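## Task

A loose wooden chest with seven shallow drawers sits on the table, and its fourth drawer counting down from the top contains three small round tea tins. Pull that drawer open and place one tin so it rests entirely on the table, upright or on its side. When finished, the remaining two tins must still be inside that drawer, all seven drawers must be closed, and the chest must not have shifted from its spot. Nothing may still be moving, and nothing may count on the robot holding it. Release everything and withdraw the hand.

## Robot and tools

Robot: a single six-joint arm ending in a five-fingered right hand. Because there is one arm, every command row is one flat list of 14 numbers.

Frames: the scene frame has its origin on the tabletop beneath the arm base, +z upward, and +y to the left when facing along +x. Results print the hand point position in metres and its orientation as a wxyz quaternion, plus linear (m/s) and angular (rad/s) velocities. The printed position can be slightly wrong at long reach. The hand point sits 0.05 m in front of the palm, where the index pad would meet the thumb tip in a pinch. Its own axes: +z runs along straightened fingers, +y points out of the palm, +x crosses the palm toward the little finger. Straight fingers extend 0.06-0.07 m past the point. Sideways the hand spans 0.08 m on the little-finger side; on the thumb side 0.02 m with the thumb turned in front of the palm, up to 0.09 m otherwise. A bracket on the wrist's little-finger side sticks out 0.03 m beyond the point along +y and 0.11 m across; it can collide with things.

Row layout (execute_actions and move): dx, dy, dz, rx, ry, rz, little, ring, middle, index, thumb_bend, thumb_turn, force_limit, speed, each in [-1, 1]. The first six are an offset, not a pose: a displacement of the hand point target relative to its pose in the latest result that reported it (or, before any such result, and for second and later calls in one reply, relative to where it is when the action begins), expressed in the hand point's own axes. Scale: 1.0 equals 0.6 m or 180 degrees. rx, ry, rz together form one rotation vector. All rows in an action are measured from that same base pose, not chained. All-zero offsets send the hand back to the base pose; they do not hold still.

The six hand numbers are absolute targets. Fingers and thumb_bend: +1 straight, -1 fully curled. thumb_turn: +1 beside the palm, -1 across in front of it facing the fingers. A pinch is roughly index -0.22, thumb_bend -0.75, thumb_turn -0.57. force_limit maps -1..+1 linearly to about 0..10 N at the fingertip (0..15 N for both thumb motors); it only limits closing. speed maps -1..+1 to nearly zero..full, where full crosses the whole range in 0.6 s; use -0.9 or lower for a soft grip. With the thumb turned fully in front, the whole hand can wrap objects 0.035-0.08 m wide, lying across the palm; turn the thumb before approaching. A motor only starts when its target changes by at least 0.01, then locks on arrival or on reaching force_limit. Resending the same numbers keeps a grip; send a more-open target to loosen.

execute_actions: actions is a list with zero or one item. Empty list: just report state. {"rows": [...], "steps": n}: up to 15 rows and up to 15 steps of 1/30 s each (default 15); the last row repeats if rows run out. {"steps": n} alone: a wait of up to 300 steps counted from the previous result, so thinking time is included. pictures (true/false) toggles images.

move: target is one 14-number row with the same offset rules. The hand point follows a straight path lasting 0.5-10 s. speed is in m/s, 0.002 to 0.5 (default 0.25); turning is capped at twice that in rad/s. stop_force (optional, 9-40 N) ends the path when the wrist sensor feels that much added push against the direction of travel for two steps; the hand then backs up two steps and holds. Not allowed in the first 0.2 s; unreliable on moves that rotate; leave it out when pulling away from something you touch. Use it with a very low speed when the target lies beyond a contact. The arm is stiff: without it, even a small overshoot into something solid can fault. The move result adds a line: done, off_target, moving, held, fault or contact, and limits such as paced (pose clipped) or held (some steps blocked, after which the arm may surge), plus distance to target.

wait: seconds from 0 to 10; nothing new is sent.
zoom_image: camera (cam_high 504x504, cam_low 504x504, cam_wrist 616x616) and region [x0, y0, x1, y1] in pixels from the top-left, at most 504 by 504.
show_instructions: shows the reference pages. finished_scene: pass the scene number to end it; irreversible.

Motion limits: each control step the commanded pose is clipped to within 100 mm and 16 degrees of the measured one; commands are smoothed with about 0.17 s lag; position wins over orientation if both cannot be met. After an action the arm only continues to the last clipped pose, so large moves need follow-ups. A "Hand target" line shows where the controller is driving.

Result lines: "pose unreachable" and HELD mean the clearance check altered or blocked commands (the base mount counts as arm). Wrist force and torque are in hand-point axes; pressing on a surface reads as force back into the arm; offsets up to about 4 N, noise up to 2.4 N, saturation near 50 N. hand_measured, hand_stopped_by (moving, target, force, stalled, fault) and hand_load_n list six values in row order; load is positive when pushing a finger open, and a dropped object shows as loads near zero. Joint torques are noisy and offset.

Faults: joint load limits are 141 N m for the three big joints and 26.3 N m for each wrist joint (held weight counts); any external force of 150 N also stops the arm for 10 s and skips the rest of the call. MOTOR HOT warns at 70 C; at 85 C the brakes engage until cooled.

Avoid: fast or hard contact, knocking anything off the table, dropping tins, shoving the chest, leaving drawers ajar or anything rocking. Occasional brief pushes may disturb loose objects. Finish with the hand open and backed away.

Each tool is called after "Emit:" as name(argument=value, ...) on one line, values as JSON.

Reference images:

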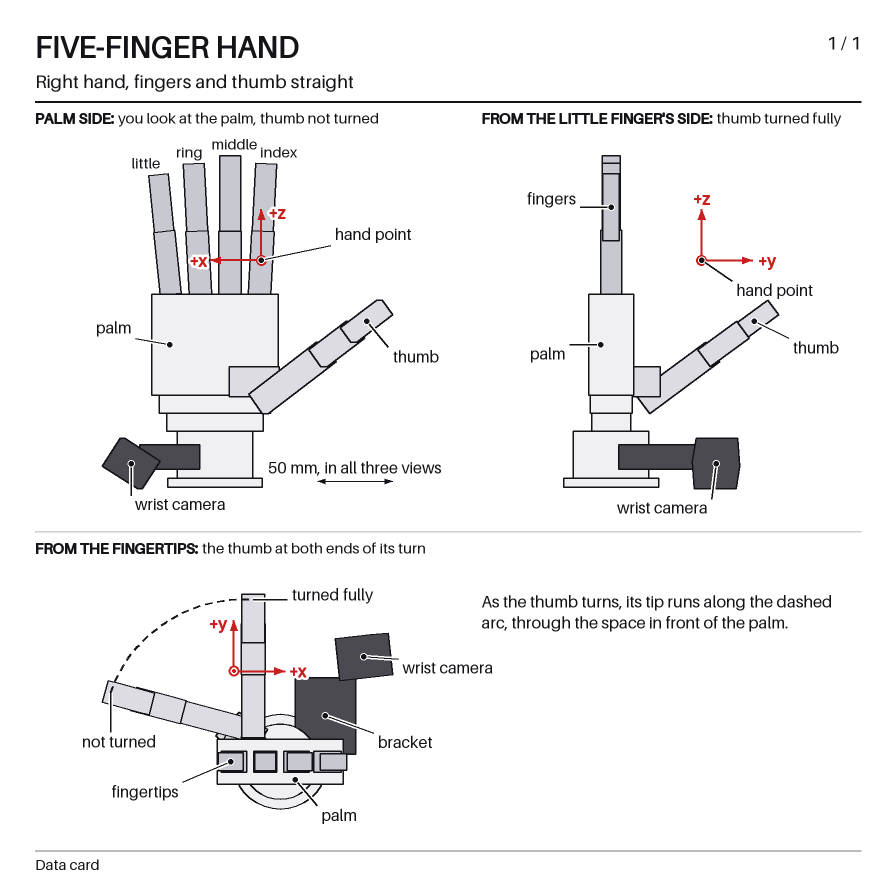

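## Session

Emit:
execute_actions(actions=[])

Scene clock: 0.00 s of 6600.00 s.
end_effector_position=(-0.0427, +0.3396, +0.3291) hand_measured=(+1.000, +1.000, +1.000, +1.000, +1.000, +1.000) hand_load_n=(+0.0, +0.0, +0.0, +0.0, +0.0, +0.0) hand_stopped_by=(target, target, target, target, target, target) hand_force_limit=0.00 hand_speed=-0.80 end_effector_quat_wxyz=(-0.131, +0.991, -0.011, +0.014) end_effector_velocity=(-0.000, +0.000, +0.000) end_effector_angular_velocity=(+0.000, +0.000, -0.001)
Joint positions: [ 1.452 -0.716  1.702  0.773  1.926 -3.222]
Joint velocities: [ 0.    -0.    -0.001  0.001 -0.     0.001]
Joint torques (N m, as the arm reports them, + toward a larger angle): no reading
Wrist force (N, on the end effector, along its own x y z axes, offset not removed): no reading
Wrist torque (N m, same axes, about the end effector's origin, offset not removed): no reading
Hand target: -0.043, +0.340, +0.329; -0.131, +0.991, -0.011, +0.014

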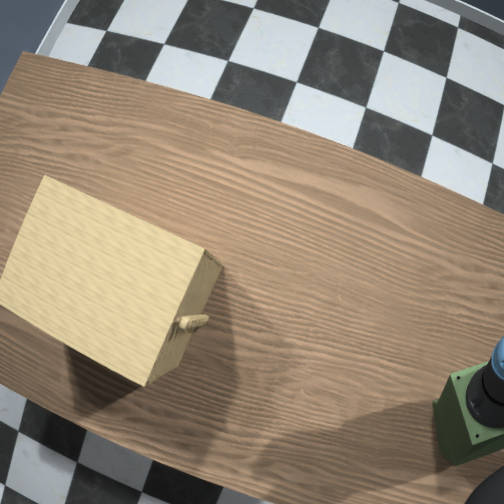

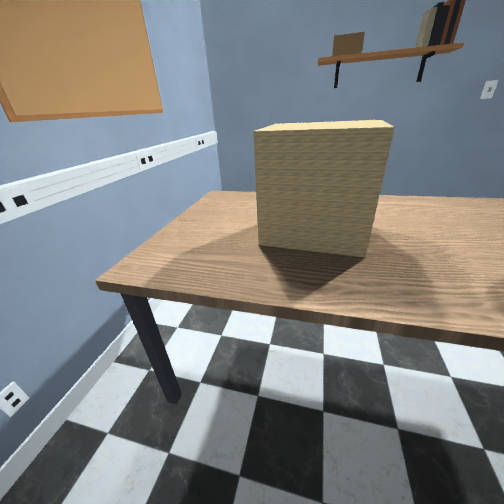

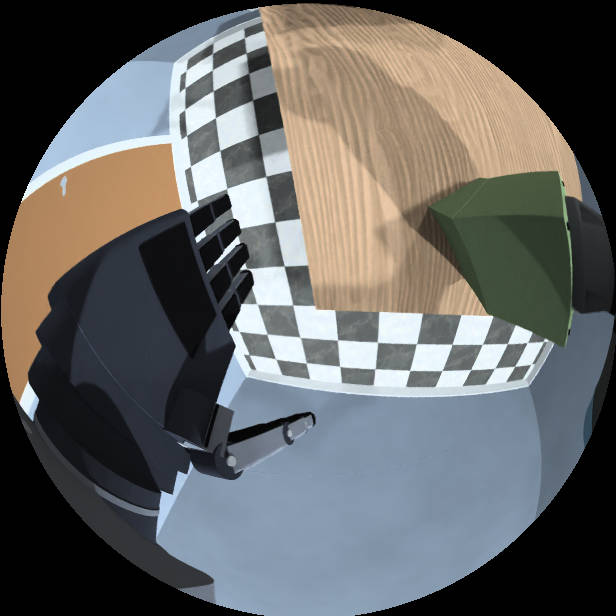

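Emit:
zoom_image(camera="cam_high", region=[100, 220, 280, 400])

Emit:
zoom_image(camera="cam_high", region=[344, 300, 504, 504])

Region (100, 220, 280, 400) of cam_high's 504x504 image, scaled by 2.800, with more detail than that image has.

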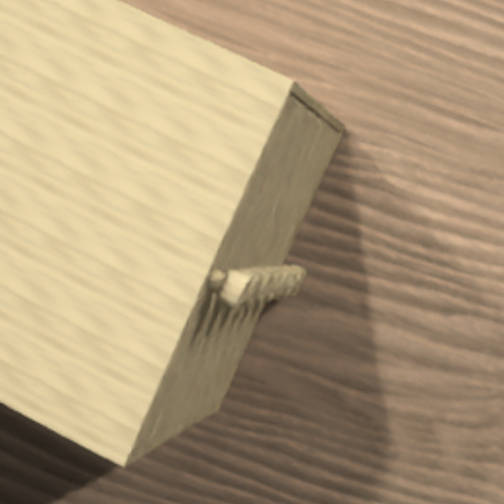

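Region (344, 300, 504, 504) of cam_high's 504x504 image, scaled by 2.471, with more detail than that image has; it fills the left 395 columns of this view, and the rest is white.

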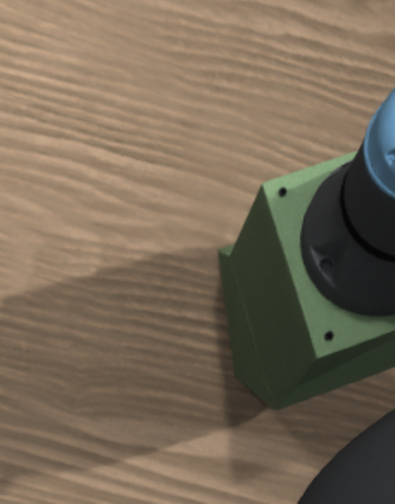

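Emit:
move(target=[0.578,0.354,-0.166,-0.187,0.061,-0.515,-1,-1,-1,0.3,-0.2,-0.57,0,0.5], speed=0.25)

Scene clock: 30.40 s of 6600.00 s.
end_effector_position=(+0.1885, +0.1758, +0.3631) hand_measured=(-1.000, -1.000, -1.000, +0.300, -0.200, -0.570) hand_load_n=(+0.0, +0.0, +0.0, +0.0, +0.0, +0.0) hand_stopped_by=(target, target, target, target, target, target) hand_force_limit=0.00 hand_speed=0.50 end_effector_quat_wxyz=(+0.091, +0.854, +0.494, +0.137) end_effector_velocity=(-0.000, -0.000, +0.000) end_effector_angular_velocity=(-0.000, -0.000, +0.001)
Joint positions: [ 1.212 -0.963  2.     0.829  2.333 -4.481]
Joint velocities: [0.001 0.    0.    0.    0.    0.   ]
Joint torques (N m, as the arm reports them, + toward a larger angle): [ 22.49  -8.44 -28.35   4.27  -2.12   0.93]
Wrist force (N, on the end effector, along its own x y z axes, offset not removed): [2.4 -1.1 -1.0]
Wrist torque (N m, same axes, about the end effector's origin, offset not removed): [-0.03 -0.15 0.37]
Hand target: +0.188, +0.176, +0.363; +0.091, +0.854, +0.494, +0.137
Off the commanded pose: 0.133 m, 32 deg; position and orientation clipped at the last step of the last action.
After step 90, 23.63 s passed at rest.
move: held; limits=paced,held; held on 36 of 113 steps, including the last
pose unreachable: on one or more control steps of this call an arm could not follow its commanded pose, so it was not sent that pose on those steps. On the call's last step it was still not sent that pose. It may still have moved: this result reports where it is.
cause: the commanded pose would bring two parts of the arm too close to each other (joints 4 (wrist 1) to 6 (wrist 3) lie between them).

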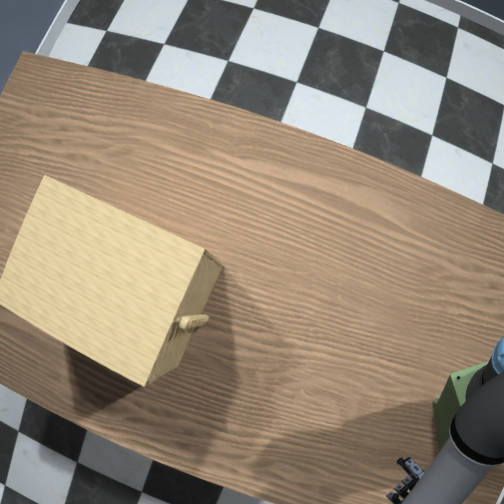

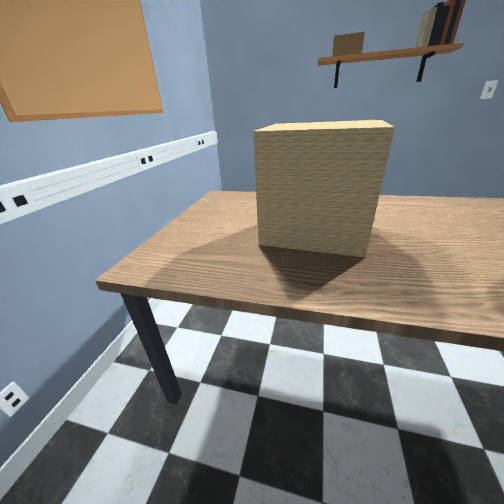

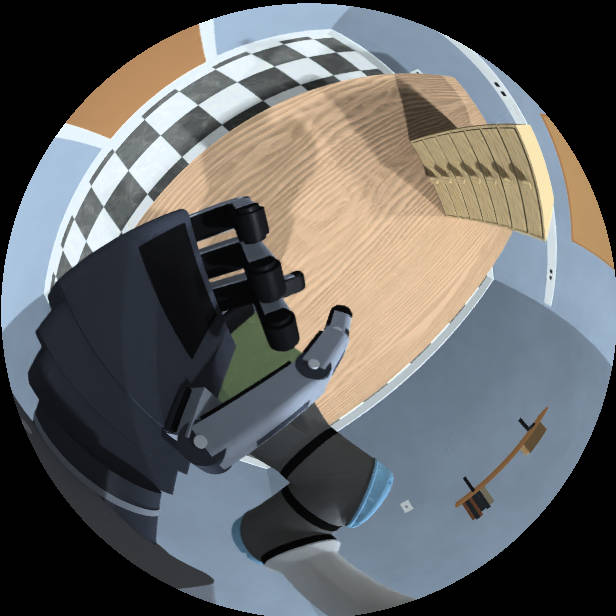

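Emit:
move(target=[-0.004,0.093,0.028,0.094,-0.047,0,-1,-1,-1,0.3,-0.2,-0.57,0,0.5])

Scene clock: 44.00 s of 6600.00 s.
end_effector_position=(+0.2382, +0.1457, +0.3630) hand_measured=(-1.000, -1.000, -1.000, +0.300, -0.200, -0.570) hand_load_n=(+0.0, +0.0, +0.0, +0.0, +0.0, +0.0) hand_stopped_by=(target, target, target, target, target, target) hand_force_limit=0.00 hand_speed=0.50 end_effector_quat_wxyz=(+0.001, +0.866, +0.501, +0.000) end_effector_velocity=(+0.001, -0.001, -0.000) end_effector_angular_velocity=(+0.001, +0.013, +0.002)
Joint positions: [ 0.913 -1.125  1.957  0.964  2.101 -4.756]
Joint velocities: [-0.011 -0.004 -0.002  0.006 -0.009 -0.011]
Joint torques (N m, as the arm reports them, + toward a larger angle): [  1.17 -32.4  -28.33   4.22  -2.84  -1.63]
Wrist force (N, on the end effector, along its own x y z axes, offset not removed): [3.3 -0.9 1.3]
Wrist torque (N m, same axes, about the end effector's origin, offset not removed): [-0.27 -0.27 0.49]
Hand target: +0.238, +0.146, +0.363; +0.000, +0.866, +0.501, -0.000
Off the commanded pose: 0.000 m, 0 deg.
After step 90, 8.53 s passed at rest.
move: done

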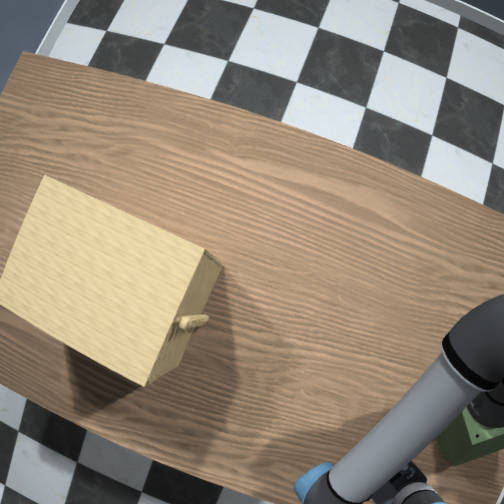

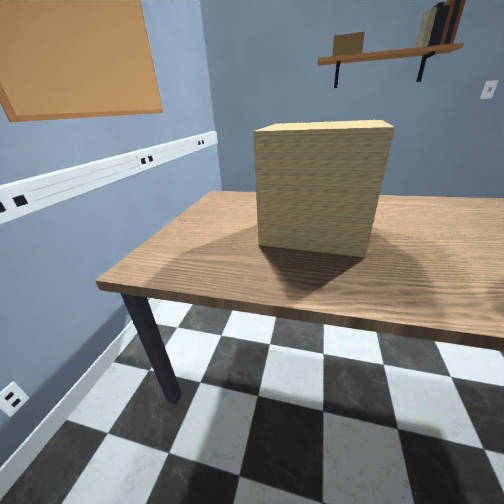

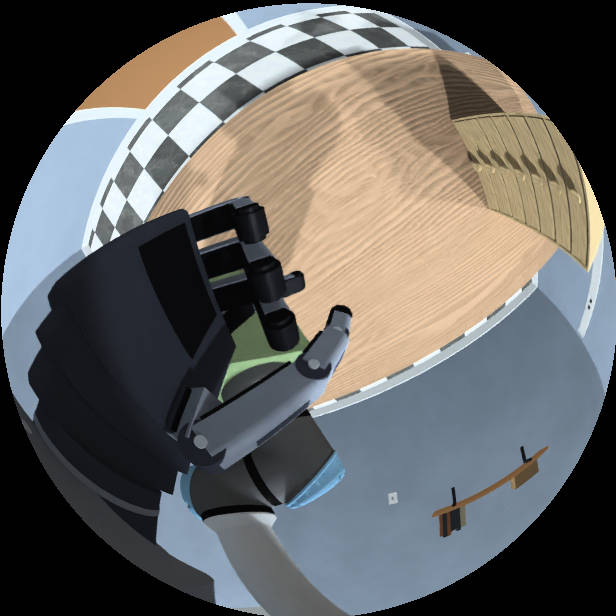

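Emit:
move(target=[-0.003,0.313,0,0,0,-0.1667,-1,-1,-1,0.3,-0.2,-0.57,0,0.5])

Scene clock: 47.13 s of 6600.00 s.
end_effector_position=(+0.3997, +0.0505, +0.3633) hand_measured=(-1.000, -1.000, -1.000, +0.300, -0.200, -0.570) hand_load_n=(+0.0, +0.0, +0.0, +0.0, +0.0, +0.0) hand_stopped_by=(target, target, target, target, target, target) hand_force_limit=0.00 hand_speed=0.50 end_effector_quat_wxyz=(+0.001, +0.707, +0.707, -0.000) end_effector_velocity=(+0.001, -0.001, -0.000) end_effector_angular_velocity=(+0.004, +0.001, +0.012)
Joint positions: [ 0.447 -1.383  1.918  0.972  2.14  -5.825]
Joint velocities: [-0.008 -0.005  0.    -0.001 -0.005 -0.022]
Joint torques (N m, as the arm reports them, + toward a larger angle): [  0.73 -31.29 -27.2   -0.32  -2.56  -1.67]
Wrist force (N, on the end effector, along its own x y z axes, offset not removed): [1.3 -0.9 -0.7]
Wrist torque (N m, same axes, about the end effector's origin, offset not removed): [-0.12 0.00 0.24]
Hand target: +0.400, +0.050, +0.363; +0.001, +0.706, +0.708, +0.000
Off the commanded pose: 0.000 m, 0 deg.
move: done

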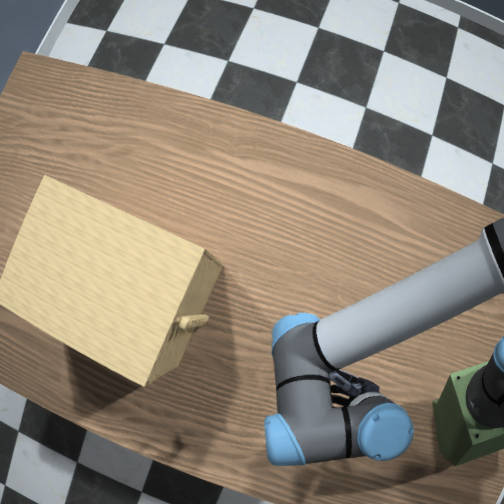

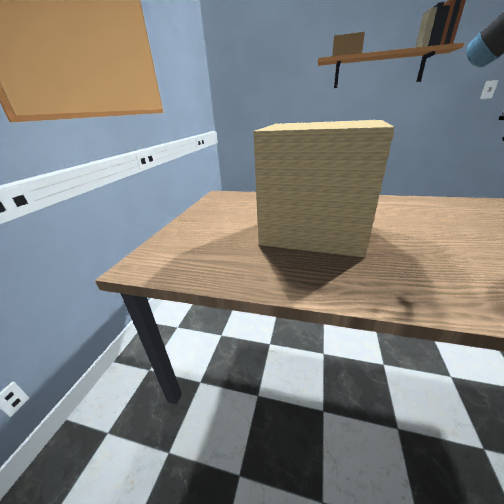

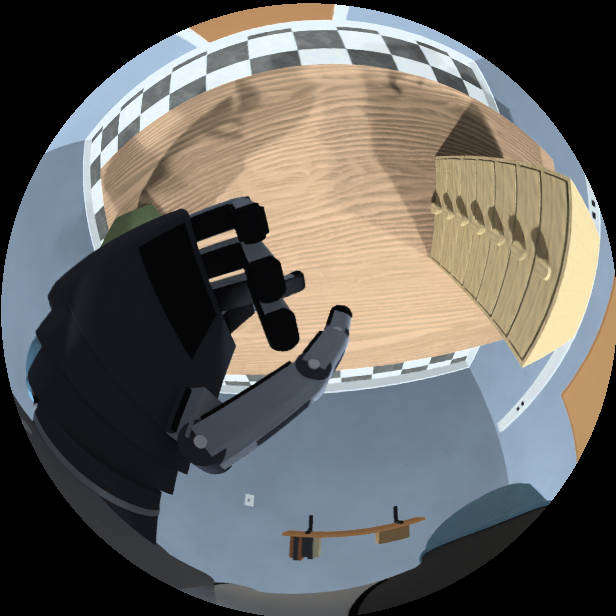

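Emit:
move(target=[0.462,-0.227,-0.442,0.257,0.526,0,-1,-1,-1,0.3,-0.2,-0.57,0,0.5], speed=0.4)

Scene clock: 64.03 s of 6600.00 s.
end_effector_position=(+0.2631, +0.3278, +0.6277) hand_measured=(-1.000, -1.000, -1.000, +0.300, -0.200, -0.570) hand_load_n=(+0.0, +0.0, +0.0, +0.0, +0.0, +0.0) hand_stopped_by=(target, target, target, target, target, target) hand_force_limit=0.00 hand_speed=0.50 end_effector_quat_wxyz=(+0.752, -0.429, -0.430, -0.258) end_effector_velocity=(-0.000, +0.002, +0.001) end_effector_angular_velocity=(+0.003, +0.006, -0.009)
Joint positions: [ 0.445 -1.387  1.918  0.972  0.301 -5.827]
Joint velocities: [ 0.007 -0.008 -0.003 -0.045 -0.005  0.057]
Joint torques (N m, as the arm reports them, + toward a larger angle): [ 24.44 -32.49 -27.68  -0.29  -4.03   1.97]
Wrist force (N, on the end effector, along its own x y z axes, offset not removed): [0.5 1.1 -0.8]
Wrist torque (N m, same axes, about the end effector's origin, offset not removed): [0.17 0.13 0.33]
Hand target: +0.263, +0.328, +0.628; +0.752, -0.429, -0.429, -0.258
Off the commanded pose: 0.000 m, 0 deg.
After step 90, 10.93 s passed at rest.
move: done

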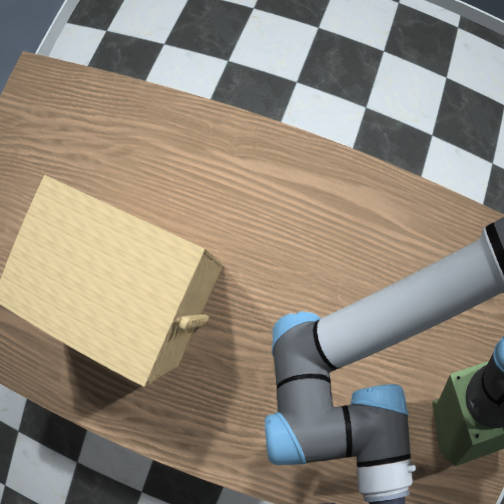

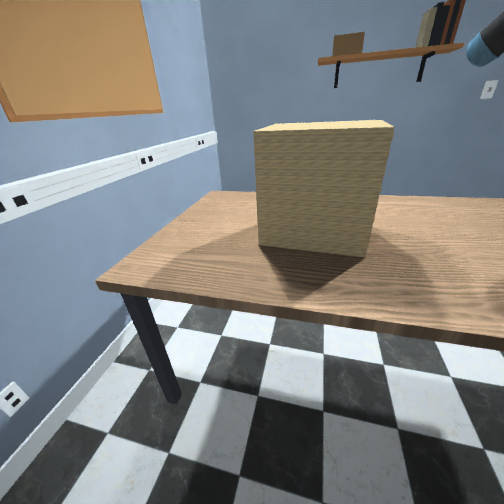

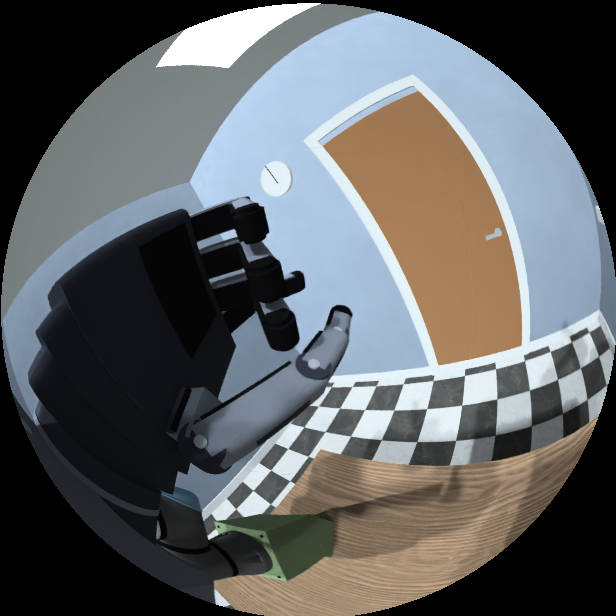

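Emit:
move(target=[0.260,-0.127,-0.041,0.098,0.200,0,-1,-1,-1,0.3,-0.2,-0.57,0,0.5], speed=0.2)

Scene clock: 67.50 s of 6600.00 s.
end_effector_position=(+0.2936, +0.2655, +0.7885) hand_measured=(-1.000, -1.000, -1.000, +0.300, -0.200, -0.570) hand_load_n=(+0.0, +0.0, +0.0, +0.0, +0.0, +0.0) hand_stopped_by=(target, target, target, target, target, target) hand_force_limit=0.00 hand_speed=0.50 end_effector_quat_wxyz=(+0.903, -0.210, -0.212, -0.309) end_effector_velocity=(+0.000, -0.000, +0.003) end_effector_angular_velocity=(+0.009, +0.003, -0.000)
Joint positions: [ 0.443 -1.388  1.918  0.969 -0.398 -5.822]
Joint velocities: [ 0.005  0.003 -0.001  0.006 -0.009 -0.01 ]
Joint torques (N m, as the arm reports them, + toward a larger angle): [ 25.21  -8.23 -27.73   4.01  -3.53  -1.85]
Wrist force (N, on the end effector, along its own x y z axes, offset not removed): [1.2 0.1 -0.5]
Wrist torque (N m, same axes, about the end effector's origin, offset not removed): [0.09 0.06 0.30]
Hand target: +0.294, +0.265, +0.789; +0.903, -0.210, -0.211, -0.309
Off the commanded pose: 0.000 m, 0 deg.
move: done

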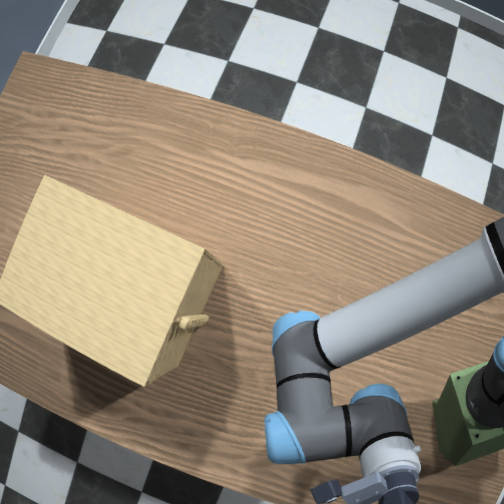

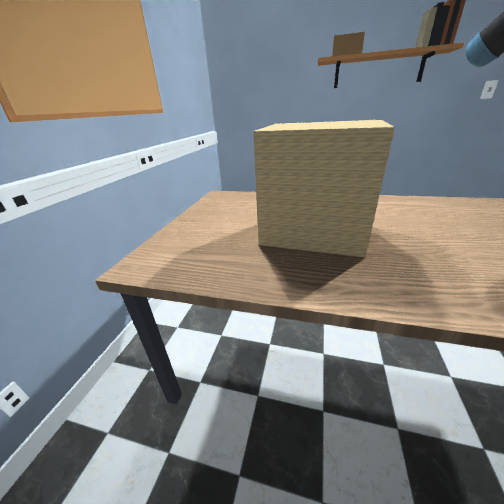

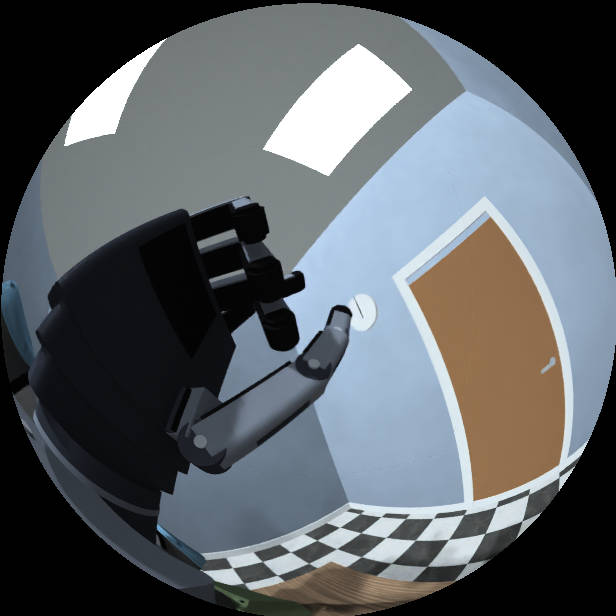

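Emit:
move(target=[-0.321,-0.049,-0.228,0.202,-0.230,0.056,-1,-1,-1,0.3,-0.2,-0.57,0,0.5], speed=0.15)

Scene clock: 79.23 s of 6600.00 s.
end_effector_position=(+0.1707, +0.2649, +0.5850) hand_measured=(-1.000, -1.000, -1.000, +0.300, -0.200, -0.570) hand_load_n=(+0.0, +0.0, +0.0, +0.0, +0.0, +0.0) hand_stopped_by=(target, target, target, target, target, target) hand_force_limit=0.00 hand_speed=0.50 end_effector_quat_wxyz=(+0.814, -0.036, -0.576, -0.060) end_effector_velocity=(-0.001, -0.000, -0.002) end_effector_angular_velocity=(-0.000, -0.007, +0.005)
Joint positions: [ 0.443 -1.387  1.917 -0.597 -0.9   -4.26 ]
Joint velocities: [ 0.002  0.002 -0.    -0.007 -0.006  0.005]
Joint torques (N m, as the arm reports them, + toward a larger angle): [ 27.29 -10.95  -0.13  -1.26  -1.81   1.69]
Wrist force (N, on the end effector, along its own x y z axes, offset not removed): [1.1 0.1 -0.3]
Wrist torque (N m, same axes, about the end effector's origin, offset not removed): [0.05 0.16 0.29]
Hand target: +0.171, +0.265, +0.585; +0.814, -0.036, -0.577, -0.059
Off the commanded pose: 0.000 m, 0 deg.
After step 90, 5.00 s passed at rest.
move: done

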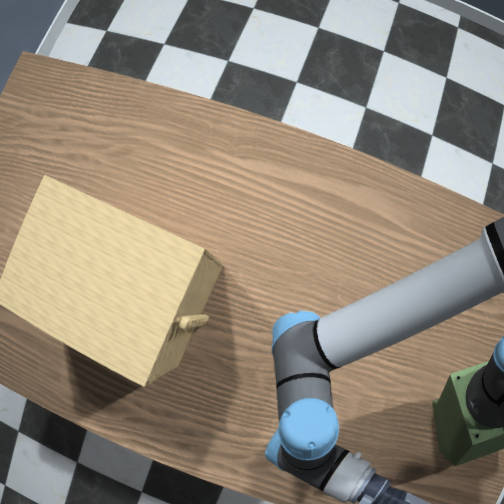

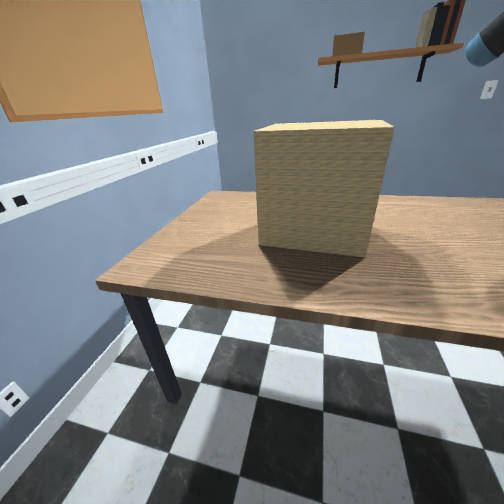

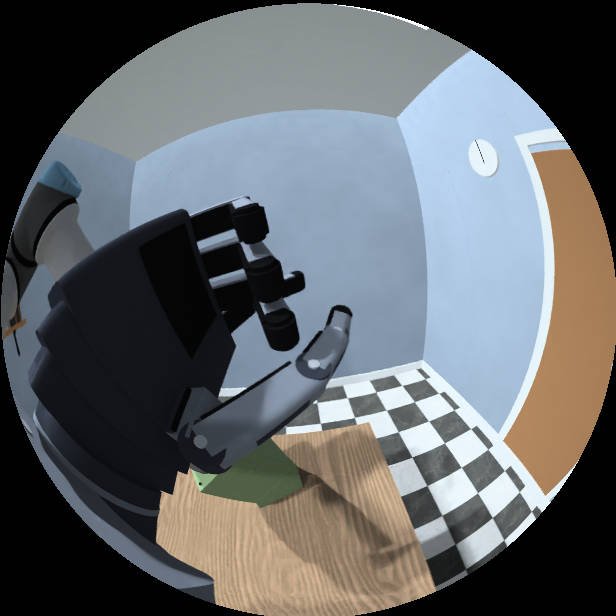

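Emit:
move(target=[-0.164,-0.287,-0.652,-0.423,-0.490,0.303,-1,-1,-1,0.3,-0.2,-0.57,0,0.5], speed=0.3)

Scene clock: 87.40 s of 6600.00 s.
end_effector_position=(+0.4797, +0.0503, +0.3601) hand_measured=(-1.000, -1.000, -1.000, +0.300, -0.200, -0.570) hand_load_n=(+0.0, +0.0, +0.0, +0.0, +0.0, +0.0) hand_stopped_by=(target, target, target, target, target, target) hand_force_limit=0.00 hand_speed=0.50 end_effector_quat_wxyz=(-0.001, +0.706, +0.708, -0.000) end_effector_velocity=(+0.002, -0.001, -0.002) end_effector_angular_velocity=(-0.007, -0.007, -0.004)
Joint positions: [ 0.363 -1.71   2.243 -2.219 -2.129 -2.783]
Joint velocities: [-0.001  0.006  0.003 -0.015 -0.009 -0.   ]
Joint torques (N m, as the arm reports them, + toward a larger angle): [18.33 -2.   -2.14 -4.39 -2.86  1.77]
Wrist force (N, on the end effector, along its own x y z axes, offset not removed): [1.8 2.2 0.7]
Wrist torque (N m, same axes, about the end effector's origin, offset not removed): [0.24 0.01 0.43]
Hand target: +0.480, +0.050, +0.360; -0.000, +0.707, +0.708, -0.000
Off the commanded pose: 0.000 m, 0 deg.
After step 90, 0.83 s passed at rest.
move: done

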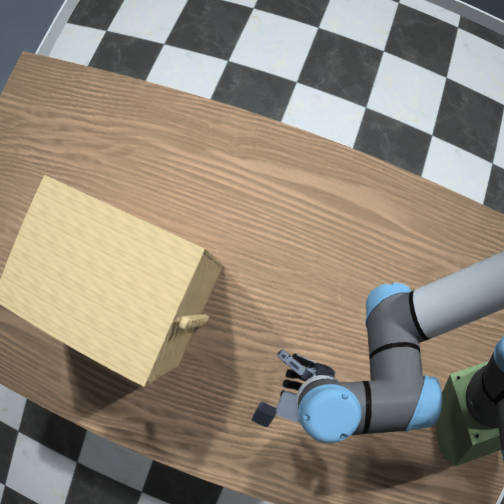

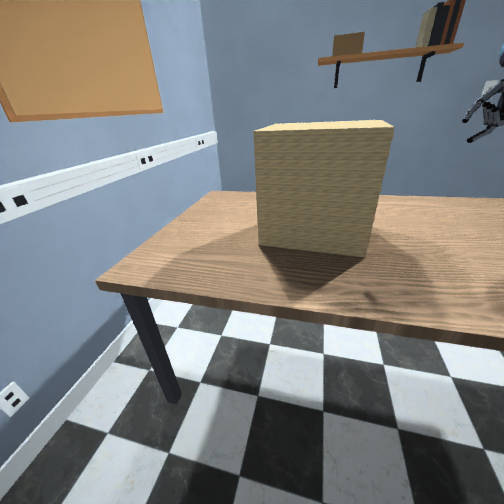

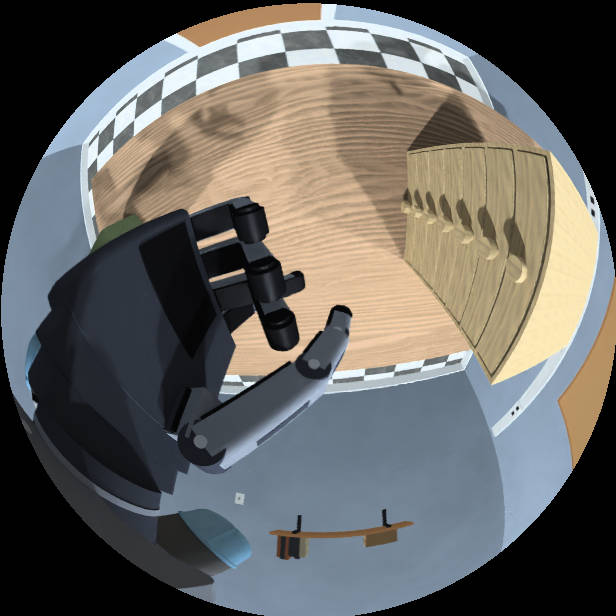

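Emit:
move(target=[0,0.133,0.1,0,0,0,-1,-1,-1,0.3,-0.2,-0.57,0,0.5])

Emit:
zoom_image(camera="cam_high", region=[130, 230, 330, 430])

Scene clock: 92.33 s of 6600.00 s.
end_effector_position=(+0.5593, +0.0505, +0.3002) hand_measured=(-1.000, -1.000, -1.000, +0.300, -0.200, -0.570) hand_load_n=(+0.0, +0.0, +0.0, +0.0, +0.0, +0.0) hand_stopped_by=(target, target, target, target, target, target) hand_force_limit=0.00 hand_speed=0.50 end_effector_quat_wxyz=(-0.001, +0.706, +0.708, -0.000) end_effector_velocity=(+0.001, +0.000, -0.002) end_effector_angular_velocity=(-0.000, +0.002, -0.000)
Joint positions: [ 0.239 -1.494  2.142 -2.408 -2.11  -2.925]
Joint velocities: [-0.002  0.005 -0.001 -0.003  0.    -0.001]
Joint torques (N m, as the arm reports them, + toward a larger angle): [  1.27  -9.91 -29.52  -4.51   2.3   -1.97]
Wrist force (N, on the end effector, along its own x y z axes, offset not removed): [2.6 1.1 1.6]
Wrist torque (N m, same axes, about the end effector's origin, offset not removed): [-0.01 -0.21 0.36]
Hand target: +0.560, +0.050, +0.300; -0.001, +0.706, +0.708, -0.000
Off the commanded pose: 0.000 m, 0 deg.
After step 90, 0.87 s passed at rest.
move: done

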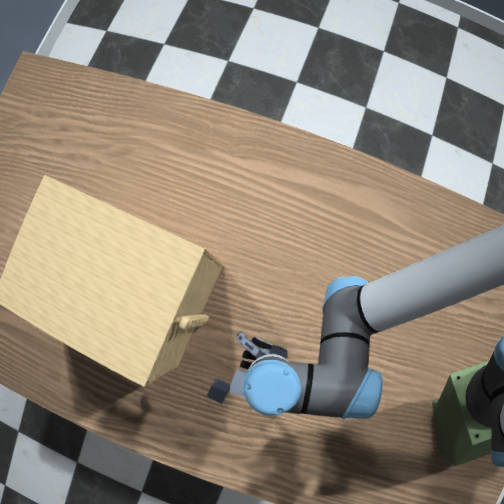

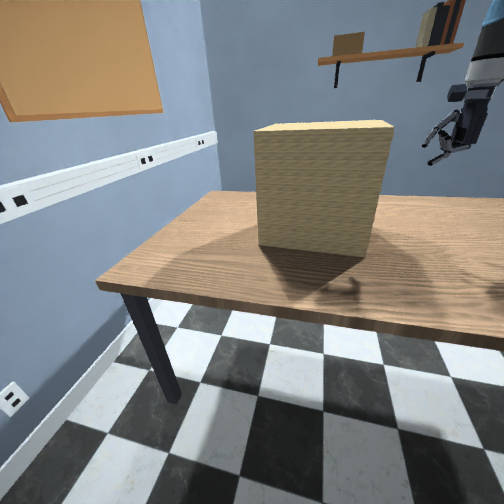

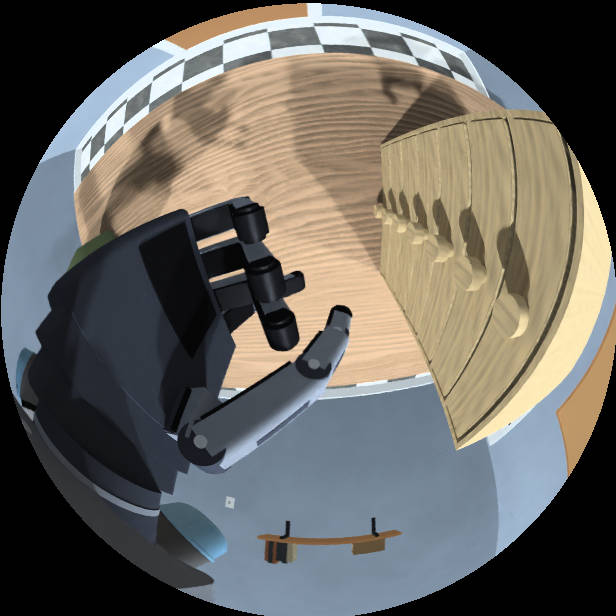

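Region (130, 230, 330, 430) of cam_high's 504x504 image, scaled by 2.520, with more detail than that image has.

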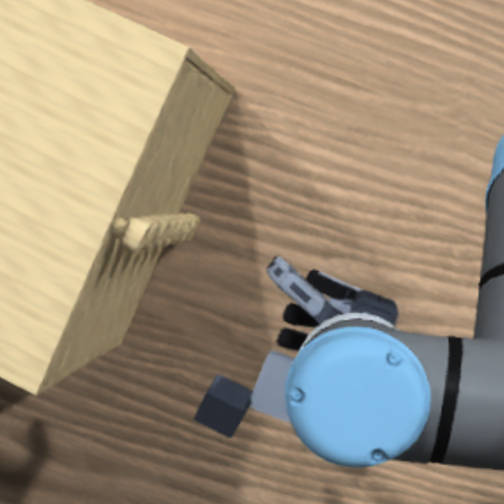

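Emit:
move(target=[0.033,0.068,0.225,-0.132,0.246,0.055,-1,-1,-1,0.3,-0.3,-0.57,0,0.5])

Emit:
zoom_image(camera="cam_low", region=[340, 100, 504, 264])

Emit:
zoom_image(camera="cam_wrist", region=[220, 100, 560, 440])

Scene clock: 102.47 s of 6600.00 s.
end_effector_position=(+0.6000, +0.0704, +0.1654) hand_measured=(-1.000, -1.000, -1.000, +0.300, -0.300, -0.570) hand_load_n=(+0.0, +0.0, +0.0, +0.0, +0.0, +0.0) hand_stopped_by=(target, target, target, target, target, target) hand_force_limit=0.00 hand_speed=0.50 end_effector_quat_wxyz=(-0.123, +0.697, +0.579, +0.405) end_effector_velocity=(+0.001, +0.001, -0.002) end_effector_angular_velocity=(+0.012, -0.009, -0.004)
Joint positions: [-0.312 -1.115  2.426 -3.522 -1.076 -3.309]
Joint velocities: [-0.007  0.017 -0.    -0.022  0.018 -0.001]
Joint torques (N m, as the arm reports them, + toward a larger angle): [  3.37 -16.74 -13.3   -4.82   3.64  -1.72]
Wrist force (N, on the end effector, along its own x y z axes, offset not removed): [1.4 1.2 -2.3]
Wrist torque (N m, same axes, about the end effector's origin, offset not removed): [0.32 0.07 0.49]
Hand target: +0.600, +0.070, +0.165; -0.123, +0.696, +0.579, +0.406
Off the commanded pose: 0.000 m, 0 deg.
After step 90, 4.80 s passed at rest.
move: done

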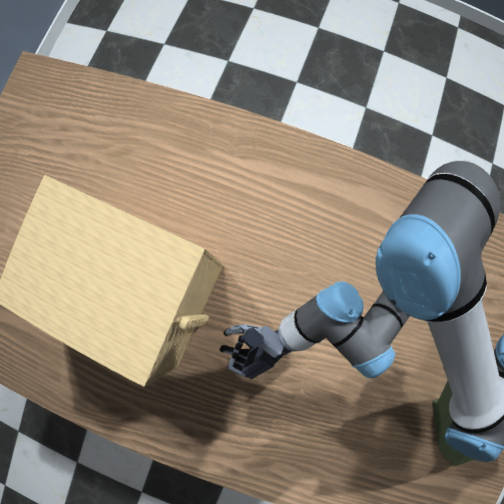

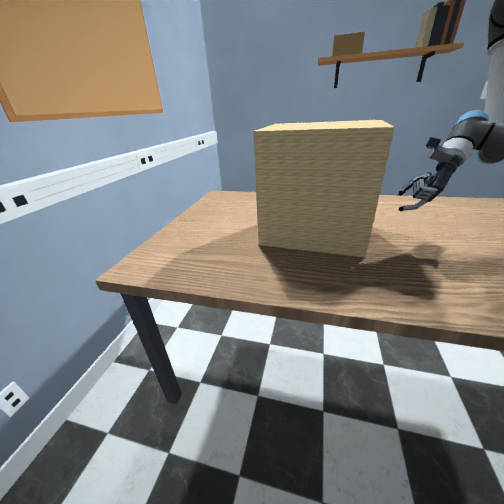

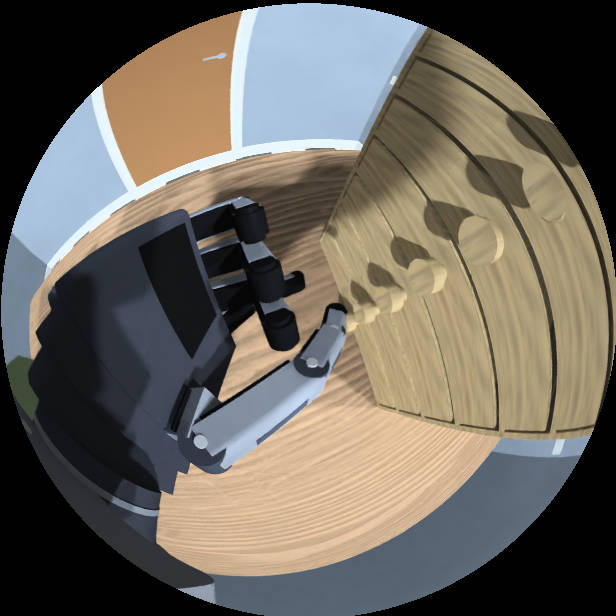

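Region (340, 100, 504, 264) of cam_low's 504x504 image, scaled by 3.073, with more detail than that image has.

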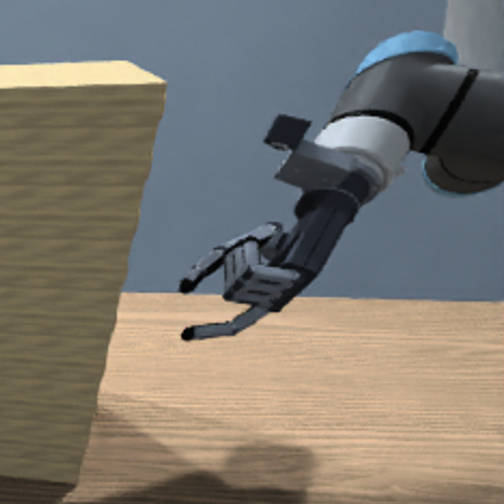

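Region (220, 100, 560, 440) of cam_wrist's 616x616 image, scaled by 1.482, with more detail than that image has.

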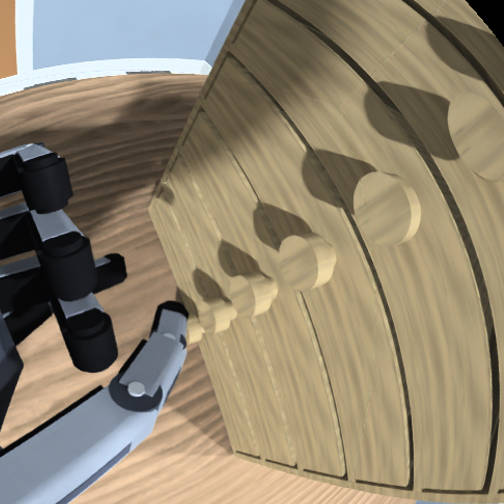

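Emit:
zoom_image(camera="cam_wrist", region=[416, 60, 616, 360])

Region (416, 60, 616, 360) of cam_wrist's 616x616 image, scaled by 1.680, with more detail than that image has.

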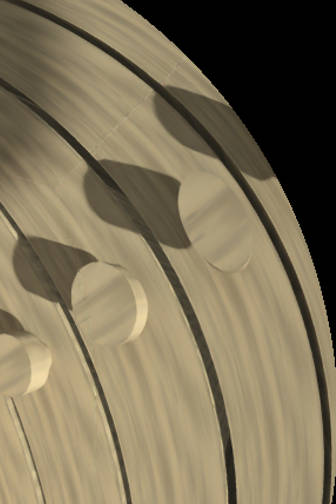

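Emit:
move(target=[-0.012,0.065,0.0175,0,0,0,-1,-1,-1,-0.22,-0.75,-0.57,0.0,0.5], speed=0.1)

Emit:
zoom_image(camera="cam_wrist", region=[220, 160, 500, 440])

Emit:
zoom_image(camera="cam_high", region=[150, 280, 270, 400])

Scene clock: 110.87 s of 6600.00 s.
end_effector_position=(+0.6396, +0.0604, +0.1653) hand_measured=(-1.000, -1.000, -1.000, -0.220, -0.748, -0.570) hand_load_n=(+0.0, +0.0, +0.0, +1.5, +1.5, +0.0) hand_stopped_by=(target, target, target, target, target, target) hand_force_limit=0.00 hand_speed=0.50 end_effector_quat_wxyz=(-0.123, +0.697, +0.579, +0.405) end_effector_velocity=(+0.003, -0.001, +0.000) end_effector_angular_velocity=(-0.000, -0.001, +0.000)
Joint positions: [-0.301 -1.124  2.321 -3.413 -1.083 -3.299]
Joint velocities: [ 0.001  0.    -0.007  0.006 -0.001 -0.   ]
Joint torques (N m, as the arm reports them, + toward a larger angle): [ 29.67 -32.63 -15.59  -0.34  -1.33   1.85]
Wrist force (N, on the end effector, along its own x y z axes, offset not removed): [2.0 -0.9 -0.1]
Wrist torque (N m, same axes, about the end effector's origin, offset not removed): [-0.23 -0.03 0.40]
Hand target: +0.640, +0.060, +0.165; -0.123, +0.697, +0.579, +0.405
Off the commanded pose: 0.000 m, 0 deg.
After step 90, 4.47 s passed at rest.
move: done

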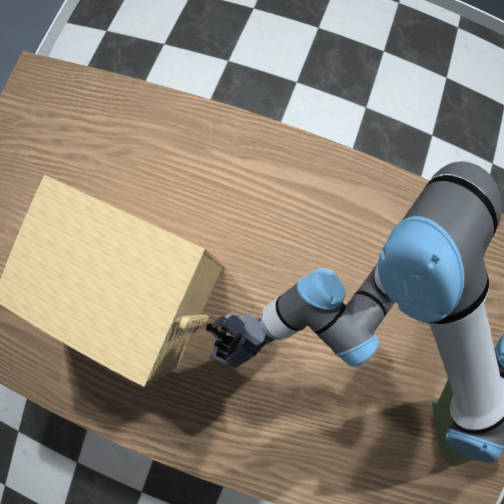

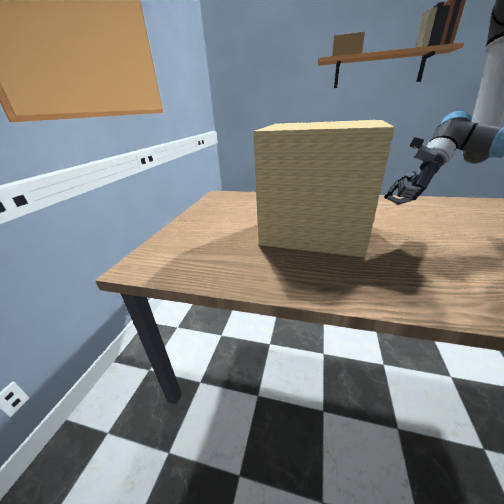

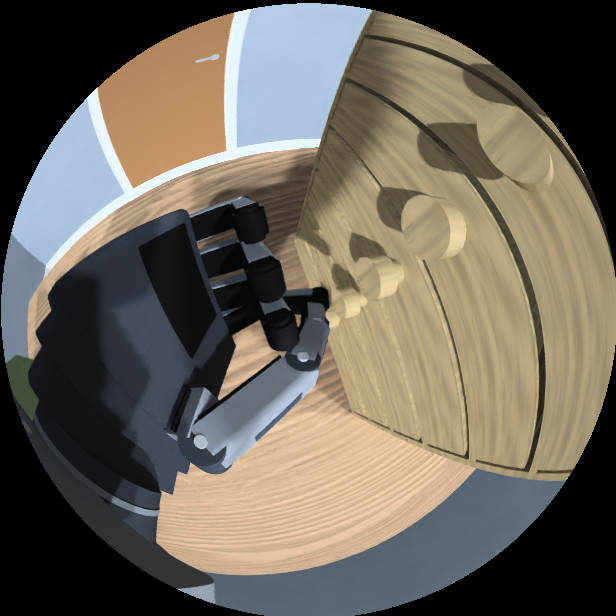

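Region (220, 160, 500, 440) of cam_wrist's 616x616 image, scaled by 1.800, with more detail than that image has.

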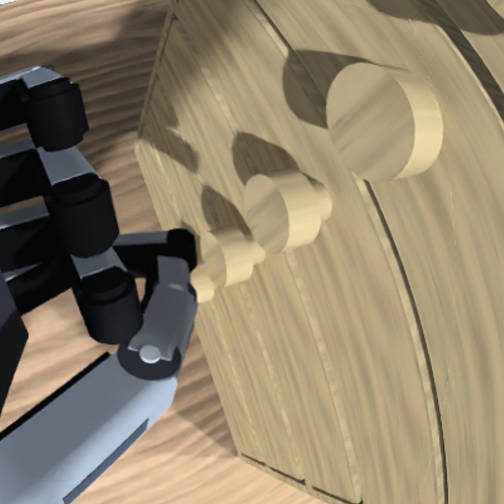

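Region (150, 280, 270, 400) of cam_high's 504x504 image, scaled by 4.200, with more detail than that image has.

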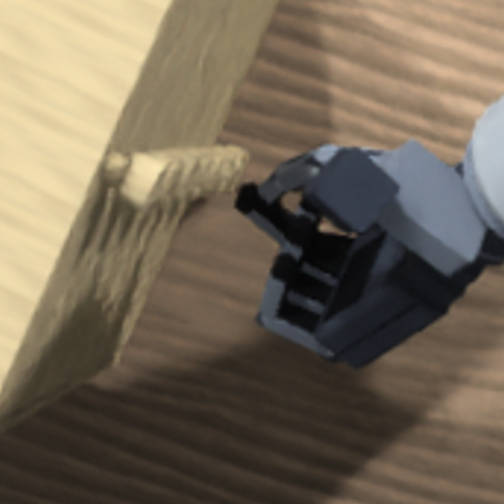

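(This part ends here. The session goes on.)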